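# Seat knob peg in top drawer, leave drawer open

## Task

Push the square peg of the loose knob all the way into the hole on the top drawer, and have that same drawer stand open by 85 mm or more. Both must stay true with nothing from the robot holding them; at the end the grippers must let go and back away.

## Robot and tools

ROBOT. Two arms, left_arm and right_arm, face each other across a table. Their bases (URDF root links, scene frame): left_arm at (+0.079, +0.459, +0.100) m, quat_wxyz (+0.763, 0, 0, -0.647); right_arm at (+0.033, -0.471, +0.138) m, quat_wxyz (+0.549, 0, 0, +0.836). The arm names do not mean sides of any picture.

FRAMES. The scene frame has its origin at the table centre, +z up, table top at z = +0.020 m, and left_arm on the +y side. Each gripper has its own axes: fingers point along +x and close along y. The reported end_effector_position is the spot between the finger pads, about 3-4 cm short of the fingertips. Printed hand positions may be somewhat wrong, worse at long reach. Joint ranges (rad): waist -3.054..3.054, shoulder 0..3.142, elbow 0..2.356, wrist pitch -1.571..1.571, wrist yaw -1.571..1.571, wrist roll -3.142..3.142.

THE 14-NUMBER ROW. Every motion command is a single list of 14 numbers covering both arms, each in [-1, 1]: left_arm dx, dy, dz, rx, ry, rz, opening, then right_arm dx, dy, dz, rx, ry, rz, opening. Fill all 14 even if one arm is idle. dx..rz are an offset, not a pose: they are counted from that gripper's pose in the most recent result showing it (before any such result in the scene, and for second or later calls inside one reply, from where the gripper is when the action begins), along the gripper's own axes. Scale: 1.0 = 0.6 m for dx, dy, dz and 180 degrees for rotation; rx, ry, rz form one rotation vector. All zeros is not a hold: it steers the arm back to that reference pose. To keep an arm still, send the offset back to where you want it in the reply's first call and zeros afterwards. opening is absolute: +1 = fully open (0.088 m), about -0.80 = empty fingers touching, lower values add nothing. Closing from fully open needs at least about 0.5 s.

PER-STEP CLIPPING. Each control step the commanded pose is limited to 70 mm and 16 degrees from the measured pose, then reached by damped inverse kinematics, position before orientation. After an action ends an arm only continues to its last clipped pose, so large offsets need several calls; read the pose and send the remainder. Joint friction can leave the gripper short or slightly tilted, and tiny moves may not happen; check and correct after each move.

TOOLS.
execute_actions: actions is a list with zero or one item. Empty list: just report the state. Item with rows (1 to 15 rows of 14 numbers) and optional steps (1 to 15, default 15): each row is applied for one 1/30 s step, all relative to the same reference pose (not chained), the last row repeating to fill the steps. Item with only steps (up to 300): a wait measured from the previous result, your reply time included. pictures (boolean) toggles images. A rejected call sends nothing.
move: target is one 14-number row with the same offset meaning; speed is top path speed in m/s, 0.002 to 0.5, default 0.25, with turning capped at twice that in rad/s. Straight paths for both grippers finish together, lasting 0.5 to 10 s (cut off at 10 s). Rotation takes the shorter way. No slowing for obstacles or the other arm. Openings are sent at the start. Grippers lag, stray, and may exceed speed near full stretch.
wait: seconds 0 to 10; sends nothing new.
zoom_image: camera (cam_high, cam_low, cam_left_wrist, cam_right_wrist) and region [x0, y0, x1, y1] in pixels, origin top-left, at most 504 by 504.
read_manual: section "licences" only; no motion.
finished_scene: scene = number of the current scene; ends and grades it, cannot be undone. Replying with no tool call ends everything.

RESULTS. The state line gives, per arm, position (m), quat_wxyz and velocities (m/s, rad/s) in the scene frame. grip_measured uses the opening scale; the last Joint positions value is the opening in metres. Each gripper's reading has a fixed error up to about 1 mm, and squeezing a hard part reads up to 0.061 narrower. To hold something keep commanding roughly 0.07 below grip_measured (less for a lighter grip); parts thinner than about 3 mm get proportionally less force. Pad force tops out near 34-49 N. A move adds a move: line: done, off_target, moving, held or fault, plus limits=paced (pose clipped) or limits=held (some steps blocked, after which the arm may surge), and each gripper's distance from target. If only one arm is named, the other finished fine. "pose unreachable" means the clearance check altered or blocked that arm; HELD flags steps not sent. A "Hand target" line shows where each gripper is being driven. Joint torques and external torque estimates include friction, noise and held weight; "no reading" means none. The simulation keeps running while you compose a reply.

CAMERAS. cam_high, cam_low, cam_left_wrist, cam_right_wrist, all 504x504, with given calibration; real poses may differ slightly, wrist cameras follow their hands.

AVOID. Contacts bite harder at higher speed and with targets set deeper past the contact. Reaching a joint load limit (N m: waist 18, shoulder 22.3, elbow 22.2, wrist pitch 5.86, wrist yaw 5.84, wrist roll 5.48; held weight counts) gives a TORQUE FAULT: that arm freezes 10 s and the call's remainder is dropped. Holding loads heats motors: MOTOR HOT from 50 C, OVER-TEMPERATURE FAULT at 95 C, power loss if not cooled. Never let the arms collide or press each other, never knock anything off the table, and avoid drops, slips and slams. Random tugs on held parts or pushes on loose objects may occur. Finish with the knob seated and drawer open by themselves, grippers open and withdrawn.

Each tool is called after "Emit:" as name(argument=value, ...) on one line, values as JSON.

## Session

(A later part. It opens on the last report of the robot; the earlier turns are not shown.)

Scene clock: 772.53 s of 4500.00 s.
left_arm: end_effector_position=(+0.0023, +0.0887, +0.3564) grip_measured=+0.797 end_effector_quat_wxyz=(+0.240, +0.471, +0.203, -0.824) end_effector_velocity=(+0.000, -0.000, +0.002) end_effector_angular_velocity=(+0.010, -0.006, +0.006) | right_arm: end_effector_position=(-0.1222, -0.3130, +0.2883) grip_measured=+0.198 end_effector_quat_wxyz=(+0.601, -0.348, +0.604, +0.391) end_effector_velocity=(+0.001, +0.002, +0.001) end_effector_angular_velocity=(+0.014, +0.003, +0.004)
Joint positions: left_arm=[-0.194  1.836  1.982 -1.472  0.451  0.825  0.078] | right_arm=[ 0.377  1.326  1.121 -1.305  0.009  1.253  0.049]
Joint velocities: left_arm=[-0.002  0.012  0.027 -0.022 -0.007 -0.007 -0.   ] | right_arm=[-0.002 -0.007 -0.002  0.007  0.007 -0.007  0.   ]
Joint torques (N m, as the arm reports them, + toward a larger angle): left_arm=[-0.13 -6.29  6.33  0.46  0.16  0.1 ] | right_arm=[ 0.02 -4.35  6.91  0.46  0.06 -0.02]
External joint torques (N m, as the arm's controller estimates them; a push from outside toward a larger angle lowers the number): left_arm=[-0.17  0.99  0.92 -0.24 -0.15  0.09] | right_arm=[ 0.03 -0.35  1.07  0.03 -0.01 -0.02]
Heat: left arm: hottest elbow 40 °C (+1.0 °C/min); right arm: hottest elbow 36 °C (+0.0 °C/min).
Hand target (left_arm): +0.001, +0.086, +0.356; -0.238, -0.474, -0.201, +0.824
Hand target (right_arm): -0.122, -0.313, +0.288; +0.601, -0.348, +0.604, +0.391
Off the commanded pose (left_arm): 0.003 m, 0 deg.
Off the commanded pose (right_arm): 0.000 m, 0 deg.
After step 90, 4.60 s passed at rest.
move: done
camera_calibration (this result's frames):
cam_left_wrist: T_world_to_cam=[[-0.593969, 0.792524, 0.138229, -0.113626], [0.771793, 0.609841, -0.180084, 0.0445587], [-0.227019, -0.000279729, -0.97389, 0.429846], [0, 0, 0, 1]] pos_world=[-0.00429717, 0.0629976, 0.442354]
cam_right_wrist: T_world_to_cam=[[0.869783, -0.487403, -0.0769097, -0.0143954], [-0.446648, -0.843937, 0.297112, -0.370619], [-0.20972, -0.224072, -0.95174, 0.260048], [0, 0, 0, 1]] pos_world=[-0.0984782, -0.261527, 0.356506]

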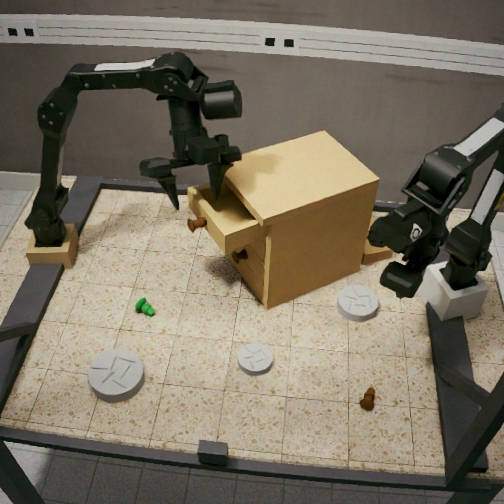

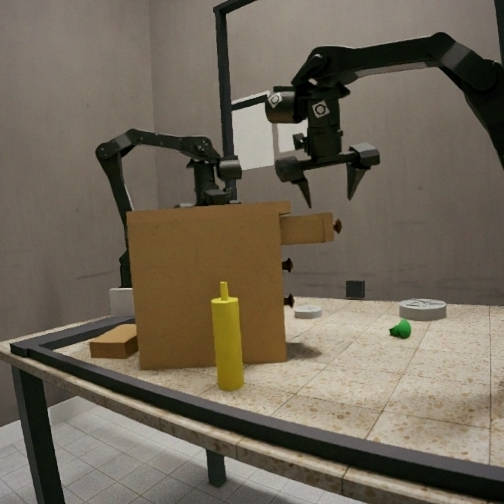

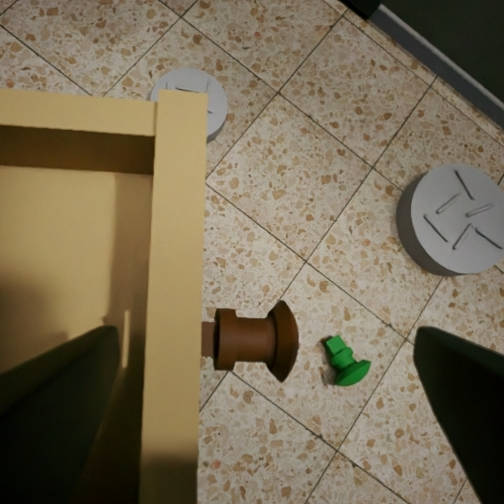

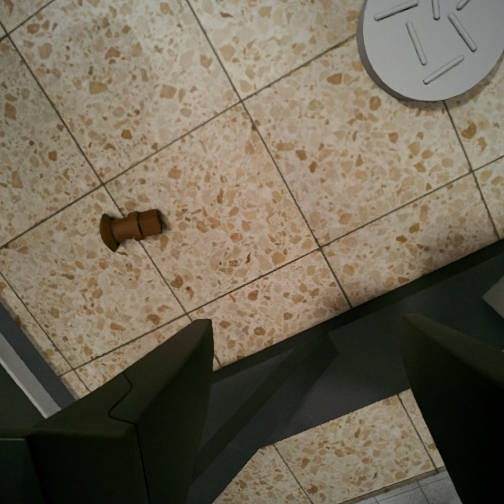

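Emit:
move(target=[0.0575,0.014,-0.031,0,0,0.033,0.9,0,0,0,0,0,0,0.2], speed=0.05)

Scene clock: 785.83 s of 4500.00 s.
left_arm: end_effector_position=(+0.0049, +0.0824, +0.3137) grip_measured=+0.897 end_effector_quat_wxyz=(+0.279, +0.481, +0.184, -0.811) end_effector_velocity=(+0.000, -0.000, -0.000) end_effector_angular_velocity=(-0.019, +0.000, +0.019) | right_arm: end_effector_position=(-0.1222, -0.3130, +0.2883) grip_measured=+0.198 end_effector_quat_wxyz=(+0.601, -0.348, +0.604, +0.391) end_effector_velocity=(+0.001, +0.001, -0.001) end_effector_angular_velocity=(+0.007, -0.004, +0.004)
Joint positions: left_arm=[-0.214  1.746  1.692 -1.195  0.377  0.772  0.083] | right_arm=[ 0.377  1.326  1.121 -1.305  0.009  1.253  0.049]
Joint velocities: left_arm=[-0.002 -0.022 -0.032  0.037 -0.007 -0.022 -0.   ] | right_arm=[-0.002 -0.002 -0.007  0.007  0.007 -0.007 -0.   ]
Joint torques (N m, as the arm reports them, + toward a larger angle): left_arm=[-0.34 -9.05  4.35  0.92  0.06 -0.06] | right_arm=[ 0.04 -4.31  6.9   0.47  0.04 -0.02]
External joint torques (N m, as the arm's controller estimates them; a push from outside toward a larger angle lowers the number): left_arm=[-0.36 -1.91 -1.49  0.1  -0.2  -0.07] | right_arm=[ 0.04 -0.37  1.14  0.06 -0.02 -0.02]
Heat: left arm: hottest elbow 40 °C (+1.0 °C/min); right arm: hottest elbow 36 °C (+0.0 °C/min).
Hand target (left_arm): +0.004, +0.085, +0.316; -0.282, -0.480, -0.179, +0.811
Hand target (right_arm): -0.122, -0.313, +0.288; +0.601, -0.348, +0.604, +0.391
Off the commanded pose (left_arm): 0.004 m, 1 deg.
Off the commanded pose (right_arm): 0.000 m, 0 deg.
After step 90, 8.97 s passed at rest.
move: done
camera_calibration (this result's frames):
cam_left_wrist: T_world_to_cam=[[-0.636823, 0.768723, 0.0593495, -0.0743253], [0.751541, 0.63609, -0.174859, 0.0350527], [-0.172169, -0.0667504, -0.982803, 0.396835], [0, 0, 0, 1]] pos_world=[-0.00535273, 0.0613278, 0.400551]
cam_right_wrist: T_world_to_cam=[[0.869783, -0.487403, -0.0769097, -0.0143954], [-0.446648, -0.843937, 0.297112, -0.370619], [-0.20972, -0.224072, -0.95174, 0.260048], [0, 0, 0, 1]] pos_world=[-0.0984782, -0.261527, 0.356506]

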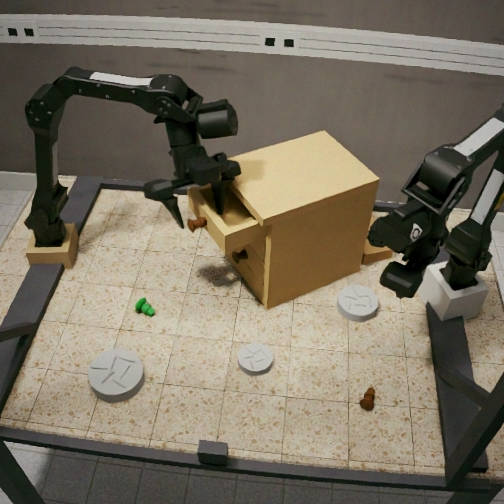

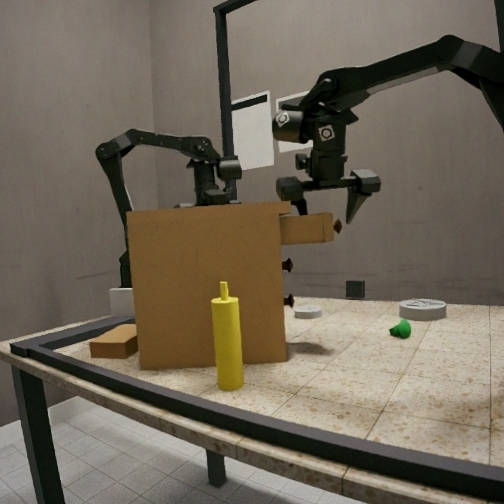

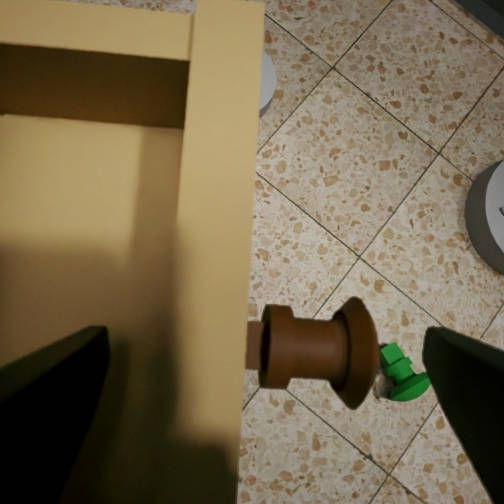

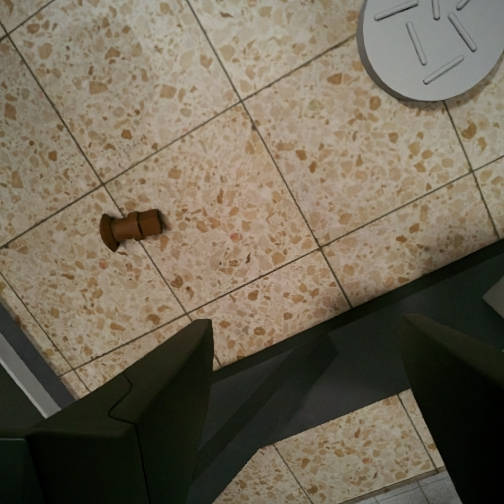

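Emit:
move(target=[0.026,-0.012,-0.015,0,0,0,1.0,0,0,0,0,0,0,0.2], speed=0.02)

Scene clock: 795.07 s of 4500.00 s.
left_arm: end_effector_position=(+0.0033, +0.0829, +0.3078) grip_measured=+1.000 end_effector_quat_wxyz=(+0.289, +0.476, +0.164, -0.814) end_effector_velocity=(+0.000, -0.001, -0.002) end_effector_angular_velocity=(-0.010, -0.004, +0.007) | right_arm: end_effector_position=(-0.1222, -0.3130, +0.2883) grip_measured=+0.198 end_effector_quat_wxyz=(+0.601, -0.348, +0.604, +0.391) end_effector_velocity=(+0.000, +0.002, -0.000) end_effector_angular_velocity=(+0.011, -0.000, +0.004)
Joint positions: left_arm=[-0.221  1.704  1.609 -1.107  0.369  0.769  0.088] | right_arm=[ 0.377  1.326  1.121 -1.305  0.009  1.253  0.049]
Joint velocities: left_arm=[-0.002 -0.007 -0.017  0.022 -0.007 -0.007  0.   ] | right_arm=[-0.002 -0.002 -0.002  0.007  0.007 -0.007 -0.   ]
Joint torques (N m, as the arm reports them, + toward a larger angle): left_arm=[-0.64 -6.43  2.65  0.25  0.36 -0.42] | right_arm=[ 0.01 -4.31  6.95  0.47  0.06 -0.03]
External joint torques (N m, as the arm's controller estimates them; a push from outside toward a larger angle lowers the number): left_arm=[-0.68  0.4  -3.26 -0.63  0.11 -0.42] | right_arm=[ 0.03 -0.32  1.09  0.03 -0.01 -0.03]
Heat: left arm: hottest elbow 39 °C (+1.0 °C/min); right arm: hottest elbow 36 °C (+0.0 °C/min).
Hand target (left_arm): +0.001, +0.089, +0.296; -0.279, -0.481, -0.183, +0.811
Hand target (right_arm): -0.122, -0.313, +0.288; +0.601, -0.348, +0.604, +0.391
Off the commanded pose (left_arm): 0.014 m, 3 deg.
Off the commanded pose (right_arm): 0.000 m, 0 deg.
After step 90, 5.03 s passed at rest.
move: off_target (left_arm)
camera_calibration (this result's frames):
cam_left_wrist: T_world_to_cam=[[-0.635416, 0.771883, 0.0210618, -0.0637896], [0.753714, 0.625926, -0.200331, 0.043602], [-0.167815, -0.111419, -0.979502, 0.393564], [0, 0, 0, 1]] pos_world=[-0.00735029, 0.065797, 0.395575]
cam_right_wrist: T_world_to_cam=[[0.869783, -0.487403, -0.0769097, -0.0143954], [-0.446648, -0.843937, 0.297112, -0.370619], [-0.20972, -0.224072, -0.95174, 0.260048], [0, 0, 0, 1]] pos_world=[-0.0984782, -0.261527, 0.356506]

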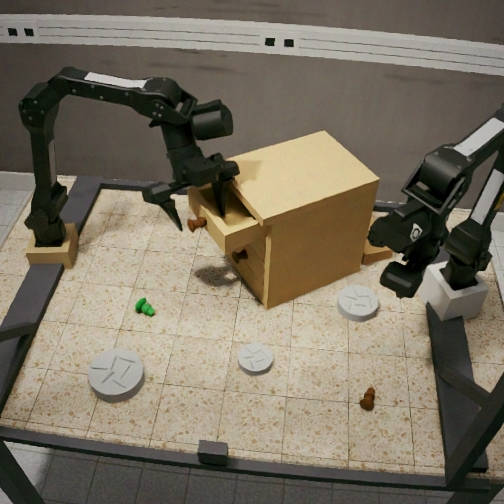

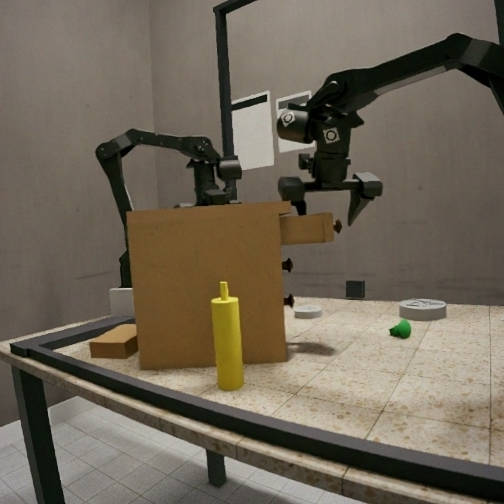

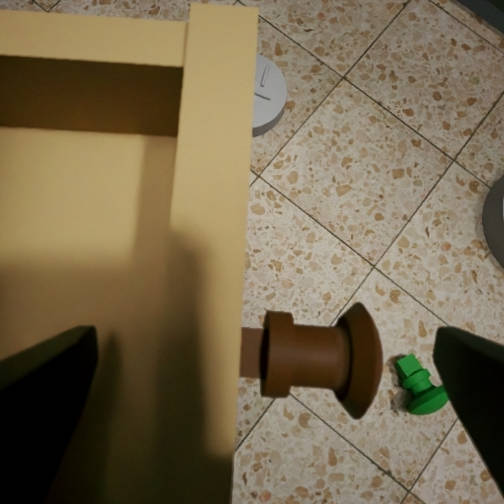

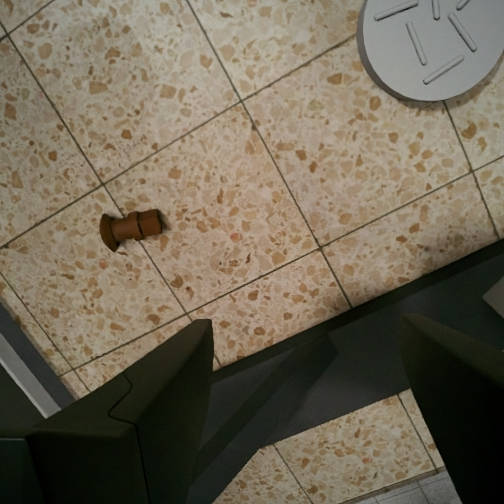

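Emit:
execute_actions(actions=[{"rows":[[-0.012,-0.017,0.006,0,0,-0.01,0.7,0,0,0,0,0,0,0.2]],"steps":15}])

Emit:
wait(seconds=0.5)

Scene clock: 805.30 s of 4500.00 s.
left_arm: end_effector_position=(+0.0029, +0.0882, +0.3113) grip_measured=+0.710 end_effector_quat_wxyz=(+0.284, +0.478, +0.172, -0.813) end_effector_velocity=(+0.002, +0.004, -0.000) end_effector_angular_velocity=(+0.031, +0.003, +0.037) | right_arm: end_effector_position=(-0.1222, -0.3130, +0.2883) grip_measured=+0.198 end_effector_quat_wxyz=(+0.601, -0.348, +0.604, +0.391) end_effector_velocity=(+0.001, -0.002, -0.000) end_effector_angular_velocity=(-0.010, -0.000, +0.005)
Joint positions: left_arm=[-0.221  1.702  1.625 -1.145  0.373  0.768  0.074] | right_arm=[ 0.377  1.326  1.121 -1.305  0.009  1.253  0.049]
Joint velocities: left_arm=[ 0.002 -0.002  0.002 -0.022 -0.007 -0.037 -0.002] | right_arm=[-0.002 -0.002 -0.002 -0.007 -0.007 -0.007 -0.   ]
Joint torques (N m, as the arm reports them, + toward a larger angle): left_arm=[-0.71 -7.66  6.17 -0.08  0.86  0.01] | right_arm=[-0.01 -4.3   6.92  0.47  0.06 -0.02]
External joint torques (N m, as the arm's controller estimates them; a push from outside toward a larger angle lowers the number): left_arm=[-0.71 -0.9   0.36 -0.9   0.61  0.01] | right_arm=[-0.03 -0.35  1.12  0.05  0.   -0.02]
Heat: left arm: hottest shoulder 38 °C (+0.0 °C/min); right arm: hottest elbow 37 °C (+1.0 °C/min).
Hand target (left_arm): -0.003, +0.091, +0.316; -0.276, -0.474, -0.171, +0.819
Hand target (right_arm): -0.122, -0.313, +0.288; +0.601, -0.348, +0.604, +0.391
Off the commanded pose (left_arm): 0.008 m, 1 deg.
Off the commanded pose (right_arm): 0.000 m, 0 deg.
Steps of this call (steps 1 to 90: nothing new was sent; then 6.73 s passed at rest; steps 91 to 105: all 15 steps of this action). Readings (end_effector_position):
91: left_arm (+0.0032, +0.0832, +0.3087) | right_arm (-0.1222, -0.3130, +0.2883)
92: left_arm (+0.0030, +0.0847, +0.3092) | right_arm (-0.1222, -0.3130, +0.2883)
94: left_arm (+0.0011, +0.0885, +0.3093) | right_arm (-0.1222, -0.3130, +0.2883)
98: left_arm (+0.0019, +0.0879, +0.3108) | right_arm (-0.1222, -0.3130, +0.2883)
105: the state above
camera_calibration (this result's frames):
cam_left_wrist: T_world_to_cam=[[-0.634776, 0.771731, 0.0386105, -0.0736528], [0.753623, 0.629368, -0.189599, 0.0376166], [-0.17062, -0.0912555, -0.981102, 0.396235], [0, 0, 0, 1]] pos_world=[-0.00749609, 0.0693241, 0.398723]
cam_right_wrist: T_world_to_cam=[[0.869783, -0.487403, -0.0769097, -0.0143954], [-0.446648, -0.843937, 0.297112, -0.370619], [-0.20972, -0.224072, -0.95174, 0.260048], [0, 0, 0, 1]] pos_world=[-0.0984782, -0.261527, 0.356506]

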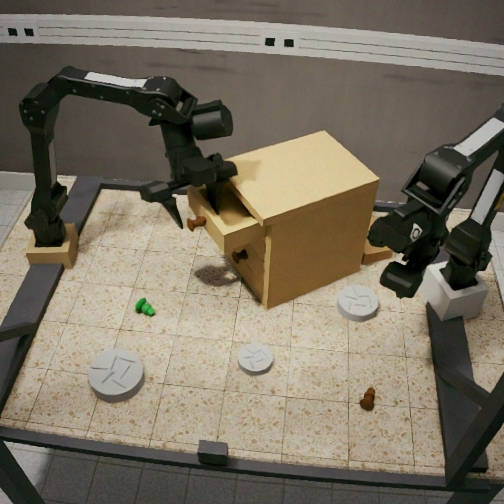

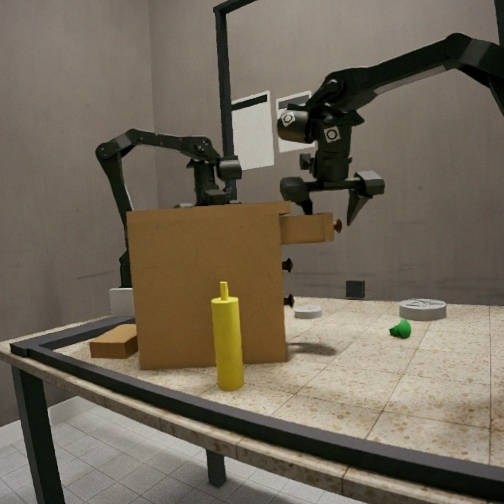

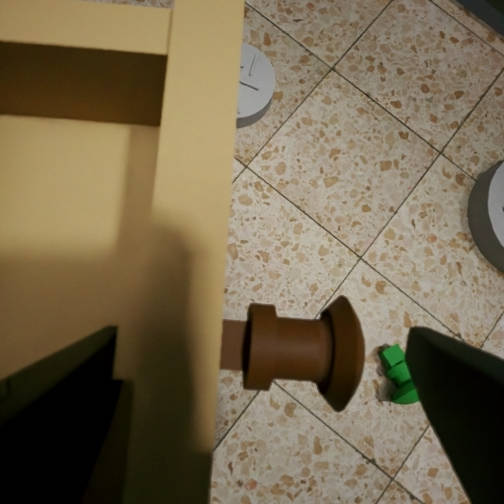

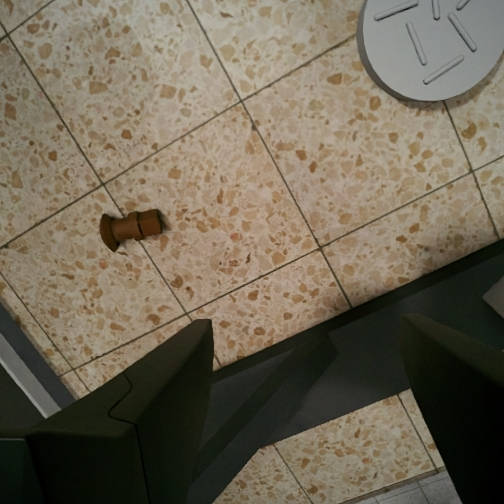

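Scene clock: 805.80 s of 4500.00 s.
left_arm: end_effector_position=(+0.0032, +0.0882, +0.3115) grip_measured=+0.704 end_effector_quat_wxyz=(+0.284, +0.478, +0.173, -0.813) end_effector_velocity=(+0.001, +0.008, -0.003) end_effector_angular_velocity=(+0.039, -0.007, +0.006) | right_arm: end_effector_position=(-0.1222, -0.3130, +0.2883) grip_measured=+0.198 end_effector_quat_wxyz=(+0.601, -0.348, +0.604, +0.391) end_effector_velocity=(+0.002, -0.003, -0.003) end_effector_angular_velocity=(-0.016, -0.008, +0.020)
Joint positions: left_arm=[-0.22   1.702  1.626 -1.147  0.373  0.768  0.074] | right_arm=[ 0.377  1.326  1.121 -1.305  0.009  1.253  0.049]
Joint velocities: left_arm=[-0.002 -0.002 -0.002 -0.037 -0.007 -0.007 -0.   ] | right_arm=[-0.002  0.002 -0.007 -0.007 -0.007 -0.022 -0.   ]
Joint torques (N m, as the arm reports them, + toward a larger angle): left_arm=[-0.85 -7.42  6.27 -0.1   0.84  0.02] | right_arm=[-0.02 -4.32  6.93  0.47  0.06 -0.02]
External joint torques (N m, as the arm's controller estimates them; a push from outside toward a larger angle lowers the number): left_arm=[-0.84 -0.7   0.49 -0.92  0.58  0.02] | right_arm=[-0.02 -0.47  1.2   0.05  0.   -0.02]
Heat: left arm: hottest shoulder 38 °C (+0.0 °C/min); right arm: hottest elbow 37 °C (+1.0 °C/min).
Hand target (left_arm): -0.003, +0.091, +0.316; -0.276, -0.474, -0.171, +0.819
Hand target (right_arm): -0.122, -0.313, +0.288; +0.601, -0.348, +0.604, +0.391
Off the commanded pose (left_arm): 0.008 m, 1 deg.
Off the commanded pose (right_arm): 0.000 m, 0 deg.
Steps of this call (steps 1 to 15: nothing new was sent). Readings (end_effector_position):
1: left_arm (+0.0031, +0.0882, +0.3114) | right_arm (-0.1222, -0.3130, +0.2883)
2: left_arm (+0.0031, +0.0882, +0.3114) | right_arm (-0.1222, -0.3130, +0.2883)
4: left_arm (+0.0031, +0.0882, +0.3114) | right_arm (-0.1222, -0.3130, +0.2883)
8: left_arm (+0.0032, +0.0882, +0.3115) | right_arm (-0.1222, -0.3130, +0.2883)
15: the state above
camera_calibration (this result's frames):
cam_left_wrist: T_world_to_cam=[[-0.635366, 0.771231, 0.0388906, -0.0735539], [0.753147, 0.630015, -0.189343, 0.0372644], [-0.170529, -0.091012, -0.98114, 0.396439], [0, 0, 0, 1]] pos_world=[-0.00719484, 0.0693306, 0.398879]
cam_right_wrist: T_world_to_cam=[[0.869783, -0.487403, -0.0769097, -0.0143954], [-0.446648, -0.843937, 0.297112, -0.370619], [-0.20972, -0.224072, -0.95174, 0.260048], [0, 0, 0, 1]] pos_world=[-0.0984782, -0.261527, 0.356506]

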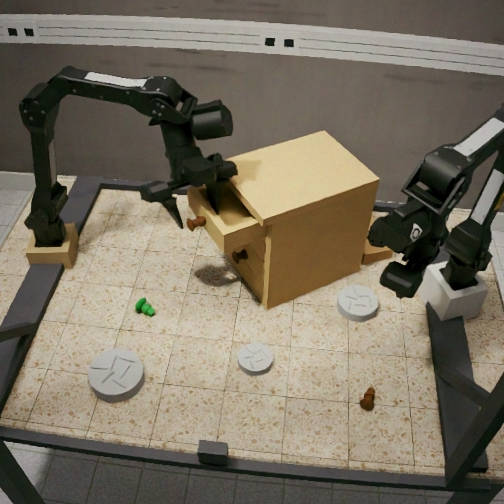

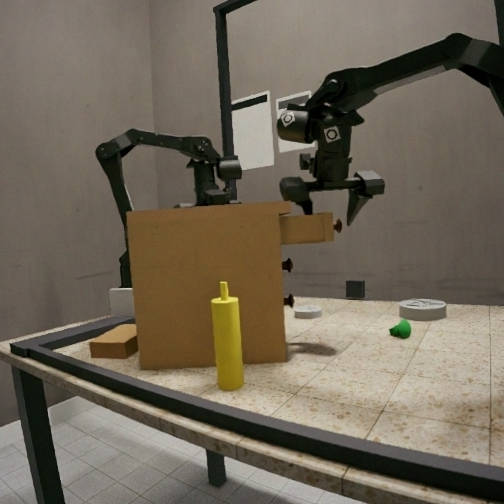

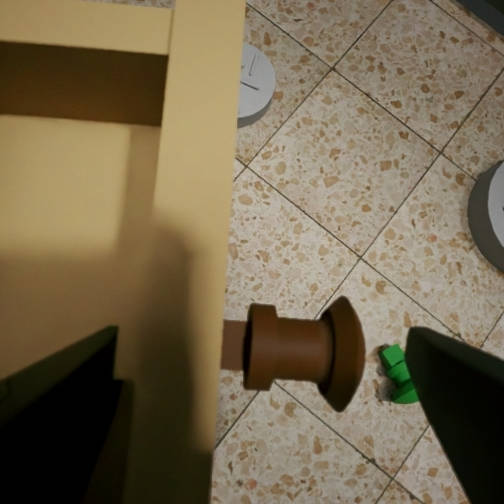

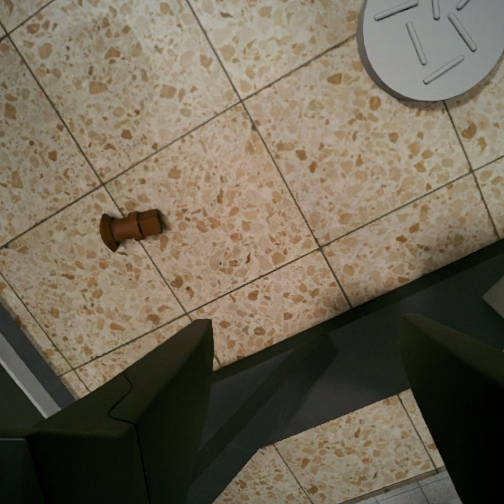

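Emit:
move(target=[0.024,0,-0.0125,0,0,0,0.62,0,0,0,0,0,0,0.2], speed=0.02)

Emit:
zoom_image(camera="cam_high", region=[130,140,290,280])

Emit:
zoom_image(camera="cam_low", region=[260,150,400,270])

Scene clock: 817.00 s of 4500.00 s.
left_arm: end_effector_position=(+0.0042, +0.0851, +0.3068) grip_measured=+0.623 end_effector_quat_wxyz=(+0.294, +0.474, +0.159, -0.815) end_effector_velocity=(+0.000, +0.005, -0.004) end_effector_angular_velocity=(+0.014, -0.010, -0.006) | right_arm: end_effector_position=(-0.1222, -0.3130, +0.2883) grip_measured=+0.198 end_effector_quat_wxyz=(+0.601, -0.348, +0.604, +0.391) end_effector_velocity=(+0.003, -0.004, +0.001) end_effector_angular_velocity=(-0.018, -0.007, -0.009)
Joint positions: left_arm=[-0.219  1.683  1.577 -1.082  0.369  0.768  0.07 ] | right_arm=[ 0.377  1.326  1.121 -1.305  0.009  1.253  0.049]
Joint velocities: left_arm=[-0.002 -0.007 -0.017 -0.007 -0.007  0.007 -0.   ] | right_arm=[-0.002 -0.002  0.002 -0.022 -0.007  0.007  0.   ]
Joint torques (N m, as the arm reports them, + toward a larger angle): left_arm=[-0.27 -5.83  3.03  0.84  0.39 -0.04] | right_arm=[ 0.04 -4.31  6.95  0.46  0.05 -0.02]
External joint torques (N m, as the arm's controller estimates them; a push from outside toward a larger angle lowers the number): left_arm=[-0.27  0.84 -2.84 -0.04  0.14 -0.05] | right_arm=[ 0.03 -0.31  1.14  0.06  0.   -0.02]
Heat: left arm: hottest shoulder 38 °C (-1.0 °C/min); right arm: hottest elbow 37 °C (+1.0 °C/min).
Hand target (left_arm): +0.003, +0.088, +0.295; -0.284, -0.478, -0.173, +0.813
Hand target (right_arm): -0.122, -0.313, +0.288; +0.601, -0.348, +0.604, +0.391
Off the commanded pose (left_arm): 0.012 m, 2 deg.
Off the commanded pose (right_arm): 0.000 m, 0 deg.
After step 90, 7.17 s passed at rest.
move: off_target (left_arm)
camera_calibration (this result's frames):
cam_left_wrist: T_world_to_cam=[[-0.637748, 0.770162, 0.0113053, -0.0617396], [0.751652, 0.625491, -0.209239, 0.0441155], [-0.168219, -0.124944, -0.977799, 0.393543], [0, 0, 0, 1]] pos_world=[-0.00633239, 0.0691264, 0.394734]
cam_right_wrist: T_world_to_cam=[[0.869783, -0.487403, -0.0769097, -0.0143954], [-0.446648, -0.843937, 0.297112, -0.370619], [-0.20972, -0.224072, -0.95174, 0.260048], [0, 0, 0, 1]] pos_world=[-0.0984782, -0.261527, 0.356506]

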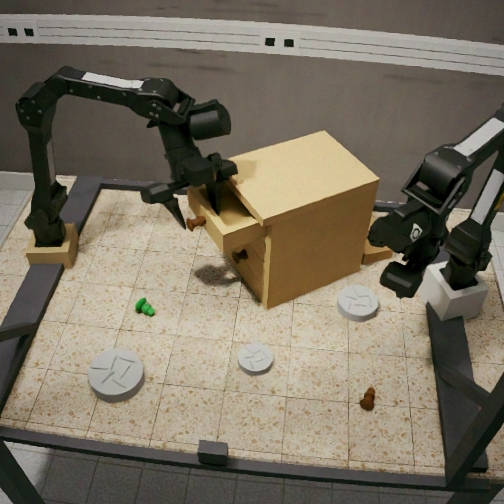

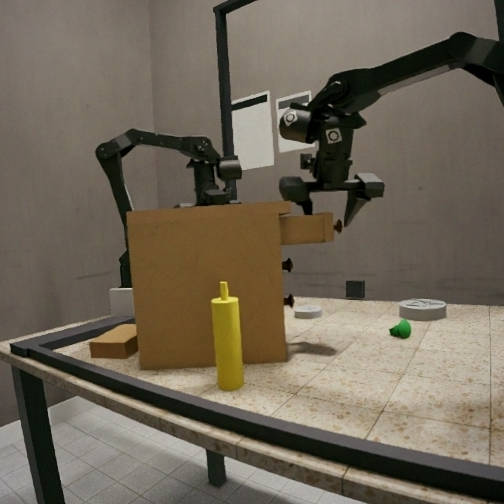

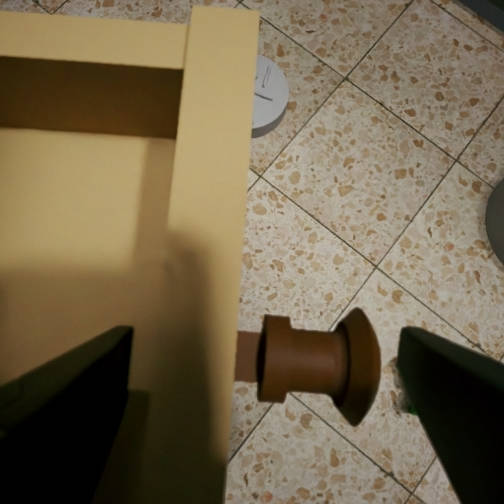

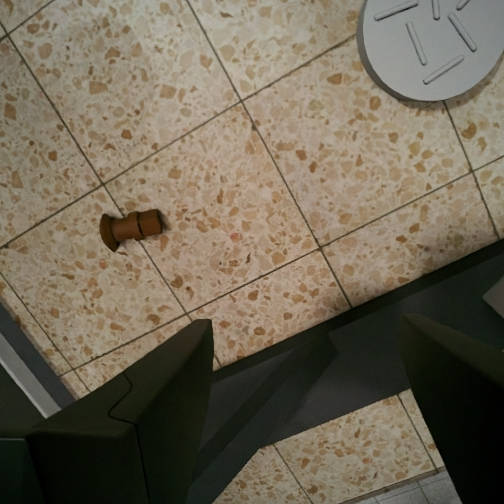

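Region (130, 140, 290, 280) of cam_high's 504x504 image, scaled by 3.150, with more detail than that image has; it fills the top 441 rows of this view, and the rest is white.

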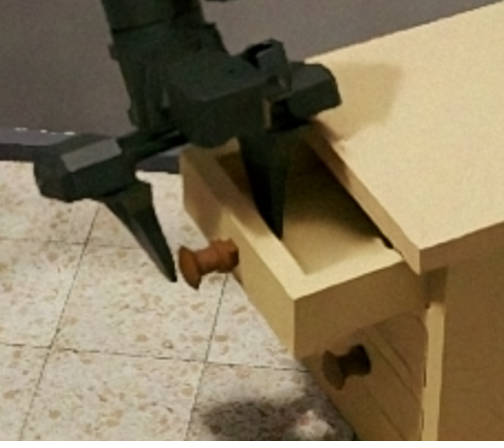

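Region (260, 150, 400, 270) of cam_low's 504x504 image, scaled by 3.600, with more detail than that image has; it fills the top 432 rows of this view, and the rest is white.

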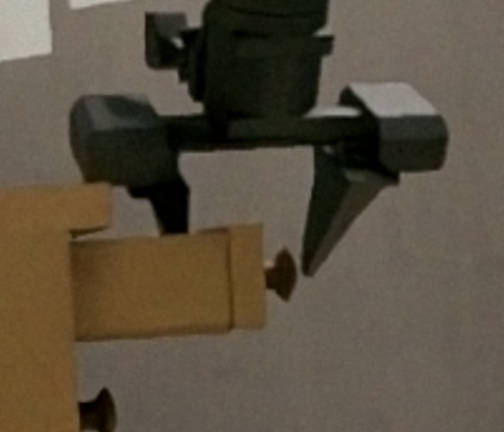

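Emit:
move(target=[0.007,0,0.014,0,0.11,0,0.65,0,0,0,0,0,0,0.2], speed=0.03)

Emit:
zoom_image(camera="cam_low", region=[260,150,400,270])

Scene clock: 831.10 s of 4500.00 s.
left_arm: end_effector_position=(-0.0017, +0.0817, +0.3086) grip_measured=+0.647 end_effector_quat_wxyz=(+0.262, +0.604, +0.207, -0.724) end_effector_velocity=(+0.002, +0.001, -0.001) end_effector_angular_velocity=(+0.014, -0.023, +0.008) | right_arm: end_effector_position=(-0.1222, -0.3130, +0.2883) grip_measured=+0.198 end_effector_quat_wxyz=(+0.601, -0.348, +0.604, +0.391) end_effector_velocity=(+0.000, -0.003, -0.000) end_effector_angular_velocity=(-0.010, -0.001, +0.025)
Joint positions: left_arm=[-0.332  1.922  1.969 -1.468  0.11   0.716  0.071] | right_arm=[ 0.377  1.326  1.121 -1.305  0.009  1.253  0.049]
Joint velocities: left_arm=[-0.002  0.012  0.017 -0.022 -0.022 -0.007 -0.   ] | right_arm=[ 0.002 -0.002 -0.002 -0.007 -0.007 -0.022 -0.   ]
Joint torques (N m, as the arm reports them, + toward a larger angle): left_arm=[-0.34 -6.88  6.45  0.26 -0.05 -0.04] | right_arm=[ 0.01 -4.34  6.94  0.46  0.05 -0.02]
External joint torques (N m, as the arm's controller estimates them; a push from outside toward a larger angle lowers the number): left_arm=[-0.38  0.99  1.03 -0.3  -0.14 -0.04] | right_arm=[-0.02 -0.37  1.13  0.04 -0.01 -0.01]
Heat: left arm: hottest shoulder 38 °C (-2.0 °C/min); right arm: hottest elbow 37 °C (+1.0 °C/min).
Hand target (left_arm): -0.003, +0.079, +0.308; +0.261, +0.606, +0.207, -0.722
Hand target (right_arm): -0.122, -0.313, +0.288; +0.601, -0.348, +0.604, +0.391
Off the commanded pose (left_arm): 0.003 m, 0 deg.
Off the commanded pose (right_arm): 0.000 m, 0 deg.
After step 90, 5.10 s passed at rest.
move: done
camera_calibration (this result's frames):
cam_left_wrist: T_world_to_cam=[[-0.644376, 0.764667, 0.00802561, -0.061534], [0.759103, 0.638348, 0.127569, -0.0539285], [0.092425, 0.0882949, -0.991797, 0.381229], [0, 0, 0, 1]] pos_world=[-0.0339487, 0.0478176, 0.385475]
cam_right_wrist: T_world_to_cam=[[0.869783, -0.487403, -0.0769097, -0.0143954], [-0.446648, -0.843937, 0.297112, -0.370619], [-0.20972, -0.224072, -0.95174, 0.260048], [0, 0, 0, 1]] pos_world=[-0.0984782, -0.261527, 0.356506]

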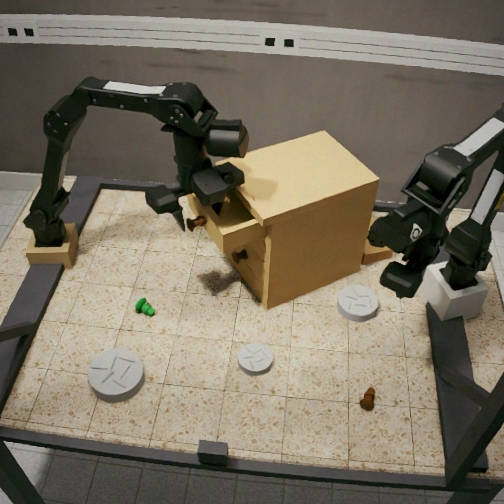

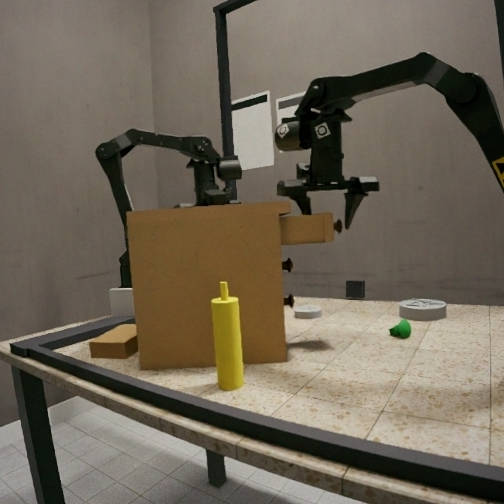

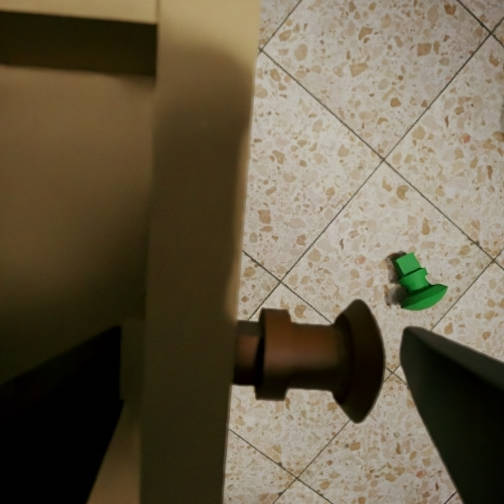

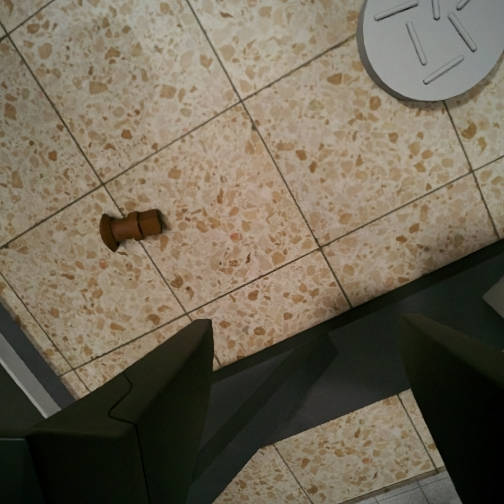

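Region (260, 150, 400, 270) of cam_low's 504x504 image, scaled by 3.600, with more detail than that image has; it fills the top 432 rows of this view, and the rest is white.

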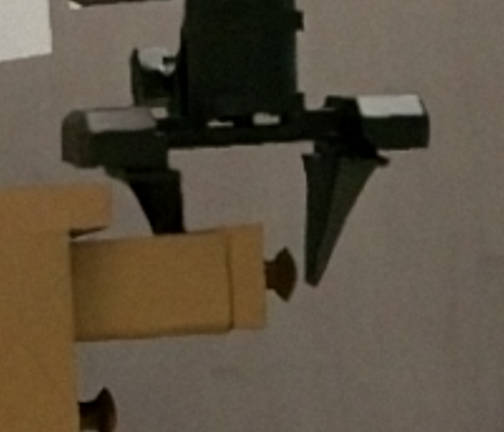

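Emit:
move(target=[0.013,0,-0.008,0,0,0,0.6,0,0,0,0,0,0,0.2], speed=0.02)

Emit:
zoom_image(camera="cam_low", region=[260,150,400,270])

Scene clock: 836.93 s of 4500.00 s.
left_arm: end_effector_position=(-0.0015, +0.0813, +0.3000) grip_measured=+0.603 end_effector_quat_wxyz=(+0.261, +0.605, +0.206, -0.724) end_effector_velocity=(+0.003, +0.004, -0.001) end_effector_angular_velocity=(-0.000, -0.021, +0.008) | right_arm: end_effector_position=(-0.1222, -0.3130, +0.2883) grip_measured=+0.198 end_effector_quat_wxyz=(+0.601, -0.348, +0.604, +0.391) end_effector_velocity=(+0.003, -0.004, -0.000) end_effector_angular_velocity=(-0.020, -0.011, +0.005)
Joint positions: left_arm=[-0.332  1.913  1.923 -1.43   0.109  0.719  0.069] | right_arm=[ 0.377  1.326  1.121 -1.305  0.009  1.253  0.049]
Joint velocities: left_arm=[-0.002 -0.017 -0.027  0.007 -0.022 -0.007  0.   ] | right_arm=[-0.002 -0.002 -0.002 -0.022 -0.007 -0.007  0.   ]
Joint torques (N m, as the arm reports them, + toward a larger angle): left_arm=[ 0.28 -9.24  3.74  0.57  0.17  0.08] | right_arm=[ 0.02 -4.32  6.96  0.48  0.05 -0.02]
External joint torques (N m, as the arm's controller estimates them; a push from outside toward a larger angle lowers the number): left_arm=[ 0.27 -1.39 -1.71  0.02  0.07  0.08] | right_arm=[ 0.02 -0.35  1.16  0.07 -0.01 -0.02]
Heat: left arm: hottest shoulder 38 °C (-2.0 °C/min); right arm: hottest elbow 37 °C (+1.0 °C/min).
Hand target (left_arm): +0.001, +0.084, +0.300; +0.262, +0.604, +0.207, -0.724
Hand target (right_arm): -0.122, -0.313, +0.288; +0.601, -0.348, +0.604, +0.391
Off the commanded pose (left_arm): 0.003 m, 0 deg.
Off the commanded pose (right_arm): 0.000 m, 0 deg.
After step 90, 2.13 s passed at rest.
move: done
camera_calibration (this result's frames):
cam_left_wrist: T_world_to_cam=[[-0.641941, 0.766725, 0.00670757, -0.0607337], [0.760926, 0.63596, 0.128635, -0.0528635], [0.0943621, 0.0876802, -0.991669, 0.372775], [0, 0, 0, 1]] pos_world=[-0.0339381, 0.0475001, 0.376877]
cam_right_wrist: T_world_to_cam=[[0.869783, -0.487403, -0.0769097, -0.0143954], [-0.446648, -0.843937, 0.297112, -0.370619], [-0.20972, -0.224072, -0.95174, 0.260048], [0, 0, 0, 1]] pos_world=[-0.0984782, -0.261527, 0.356506]

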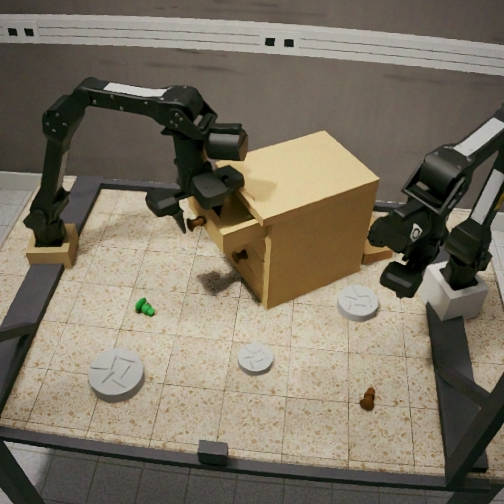

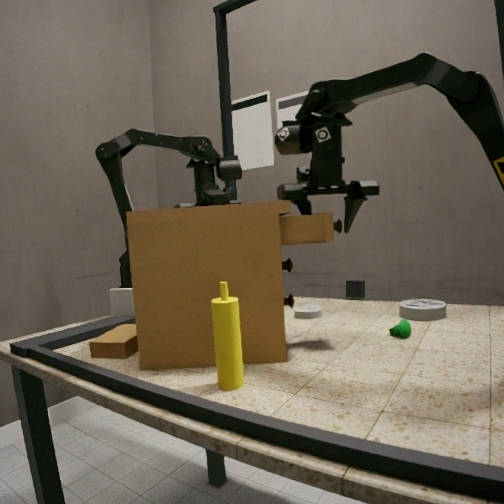

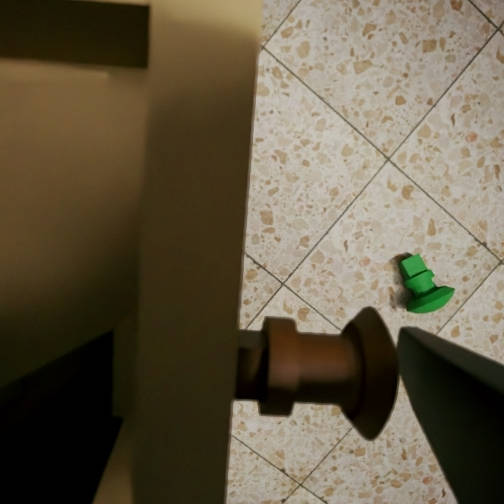

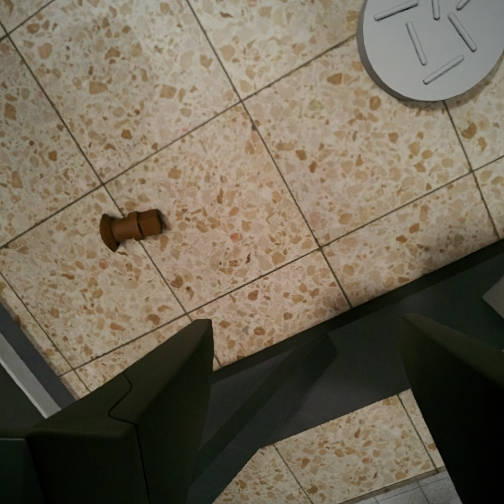

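Region (260, 150, 400, 270) of cam_low's 504x504 image, scaled by 3.600, with more detail than that image has; it fills the top 432 rows of this view, and the rest is white.

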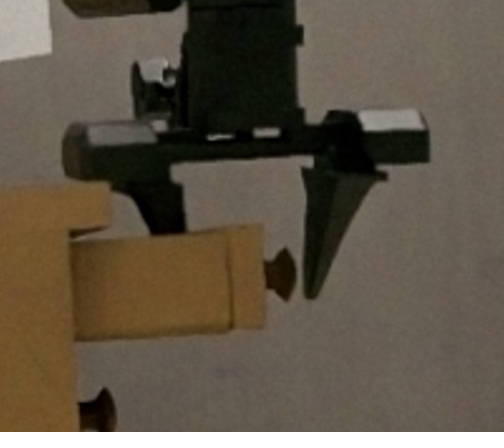

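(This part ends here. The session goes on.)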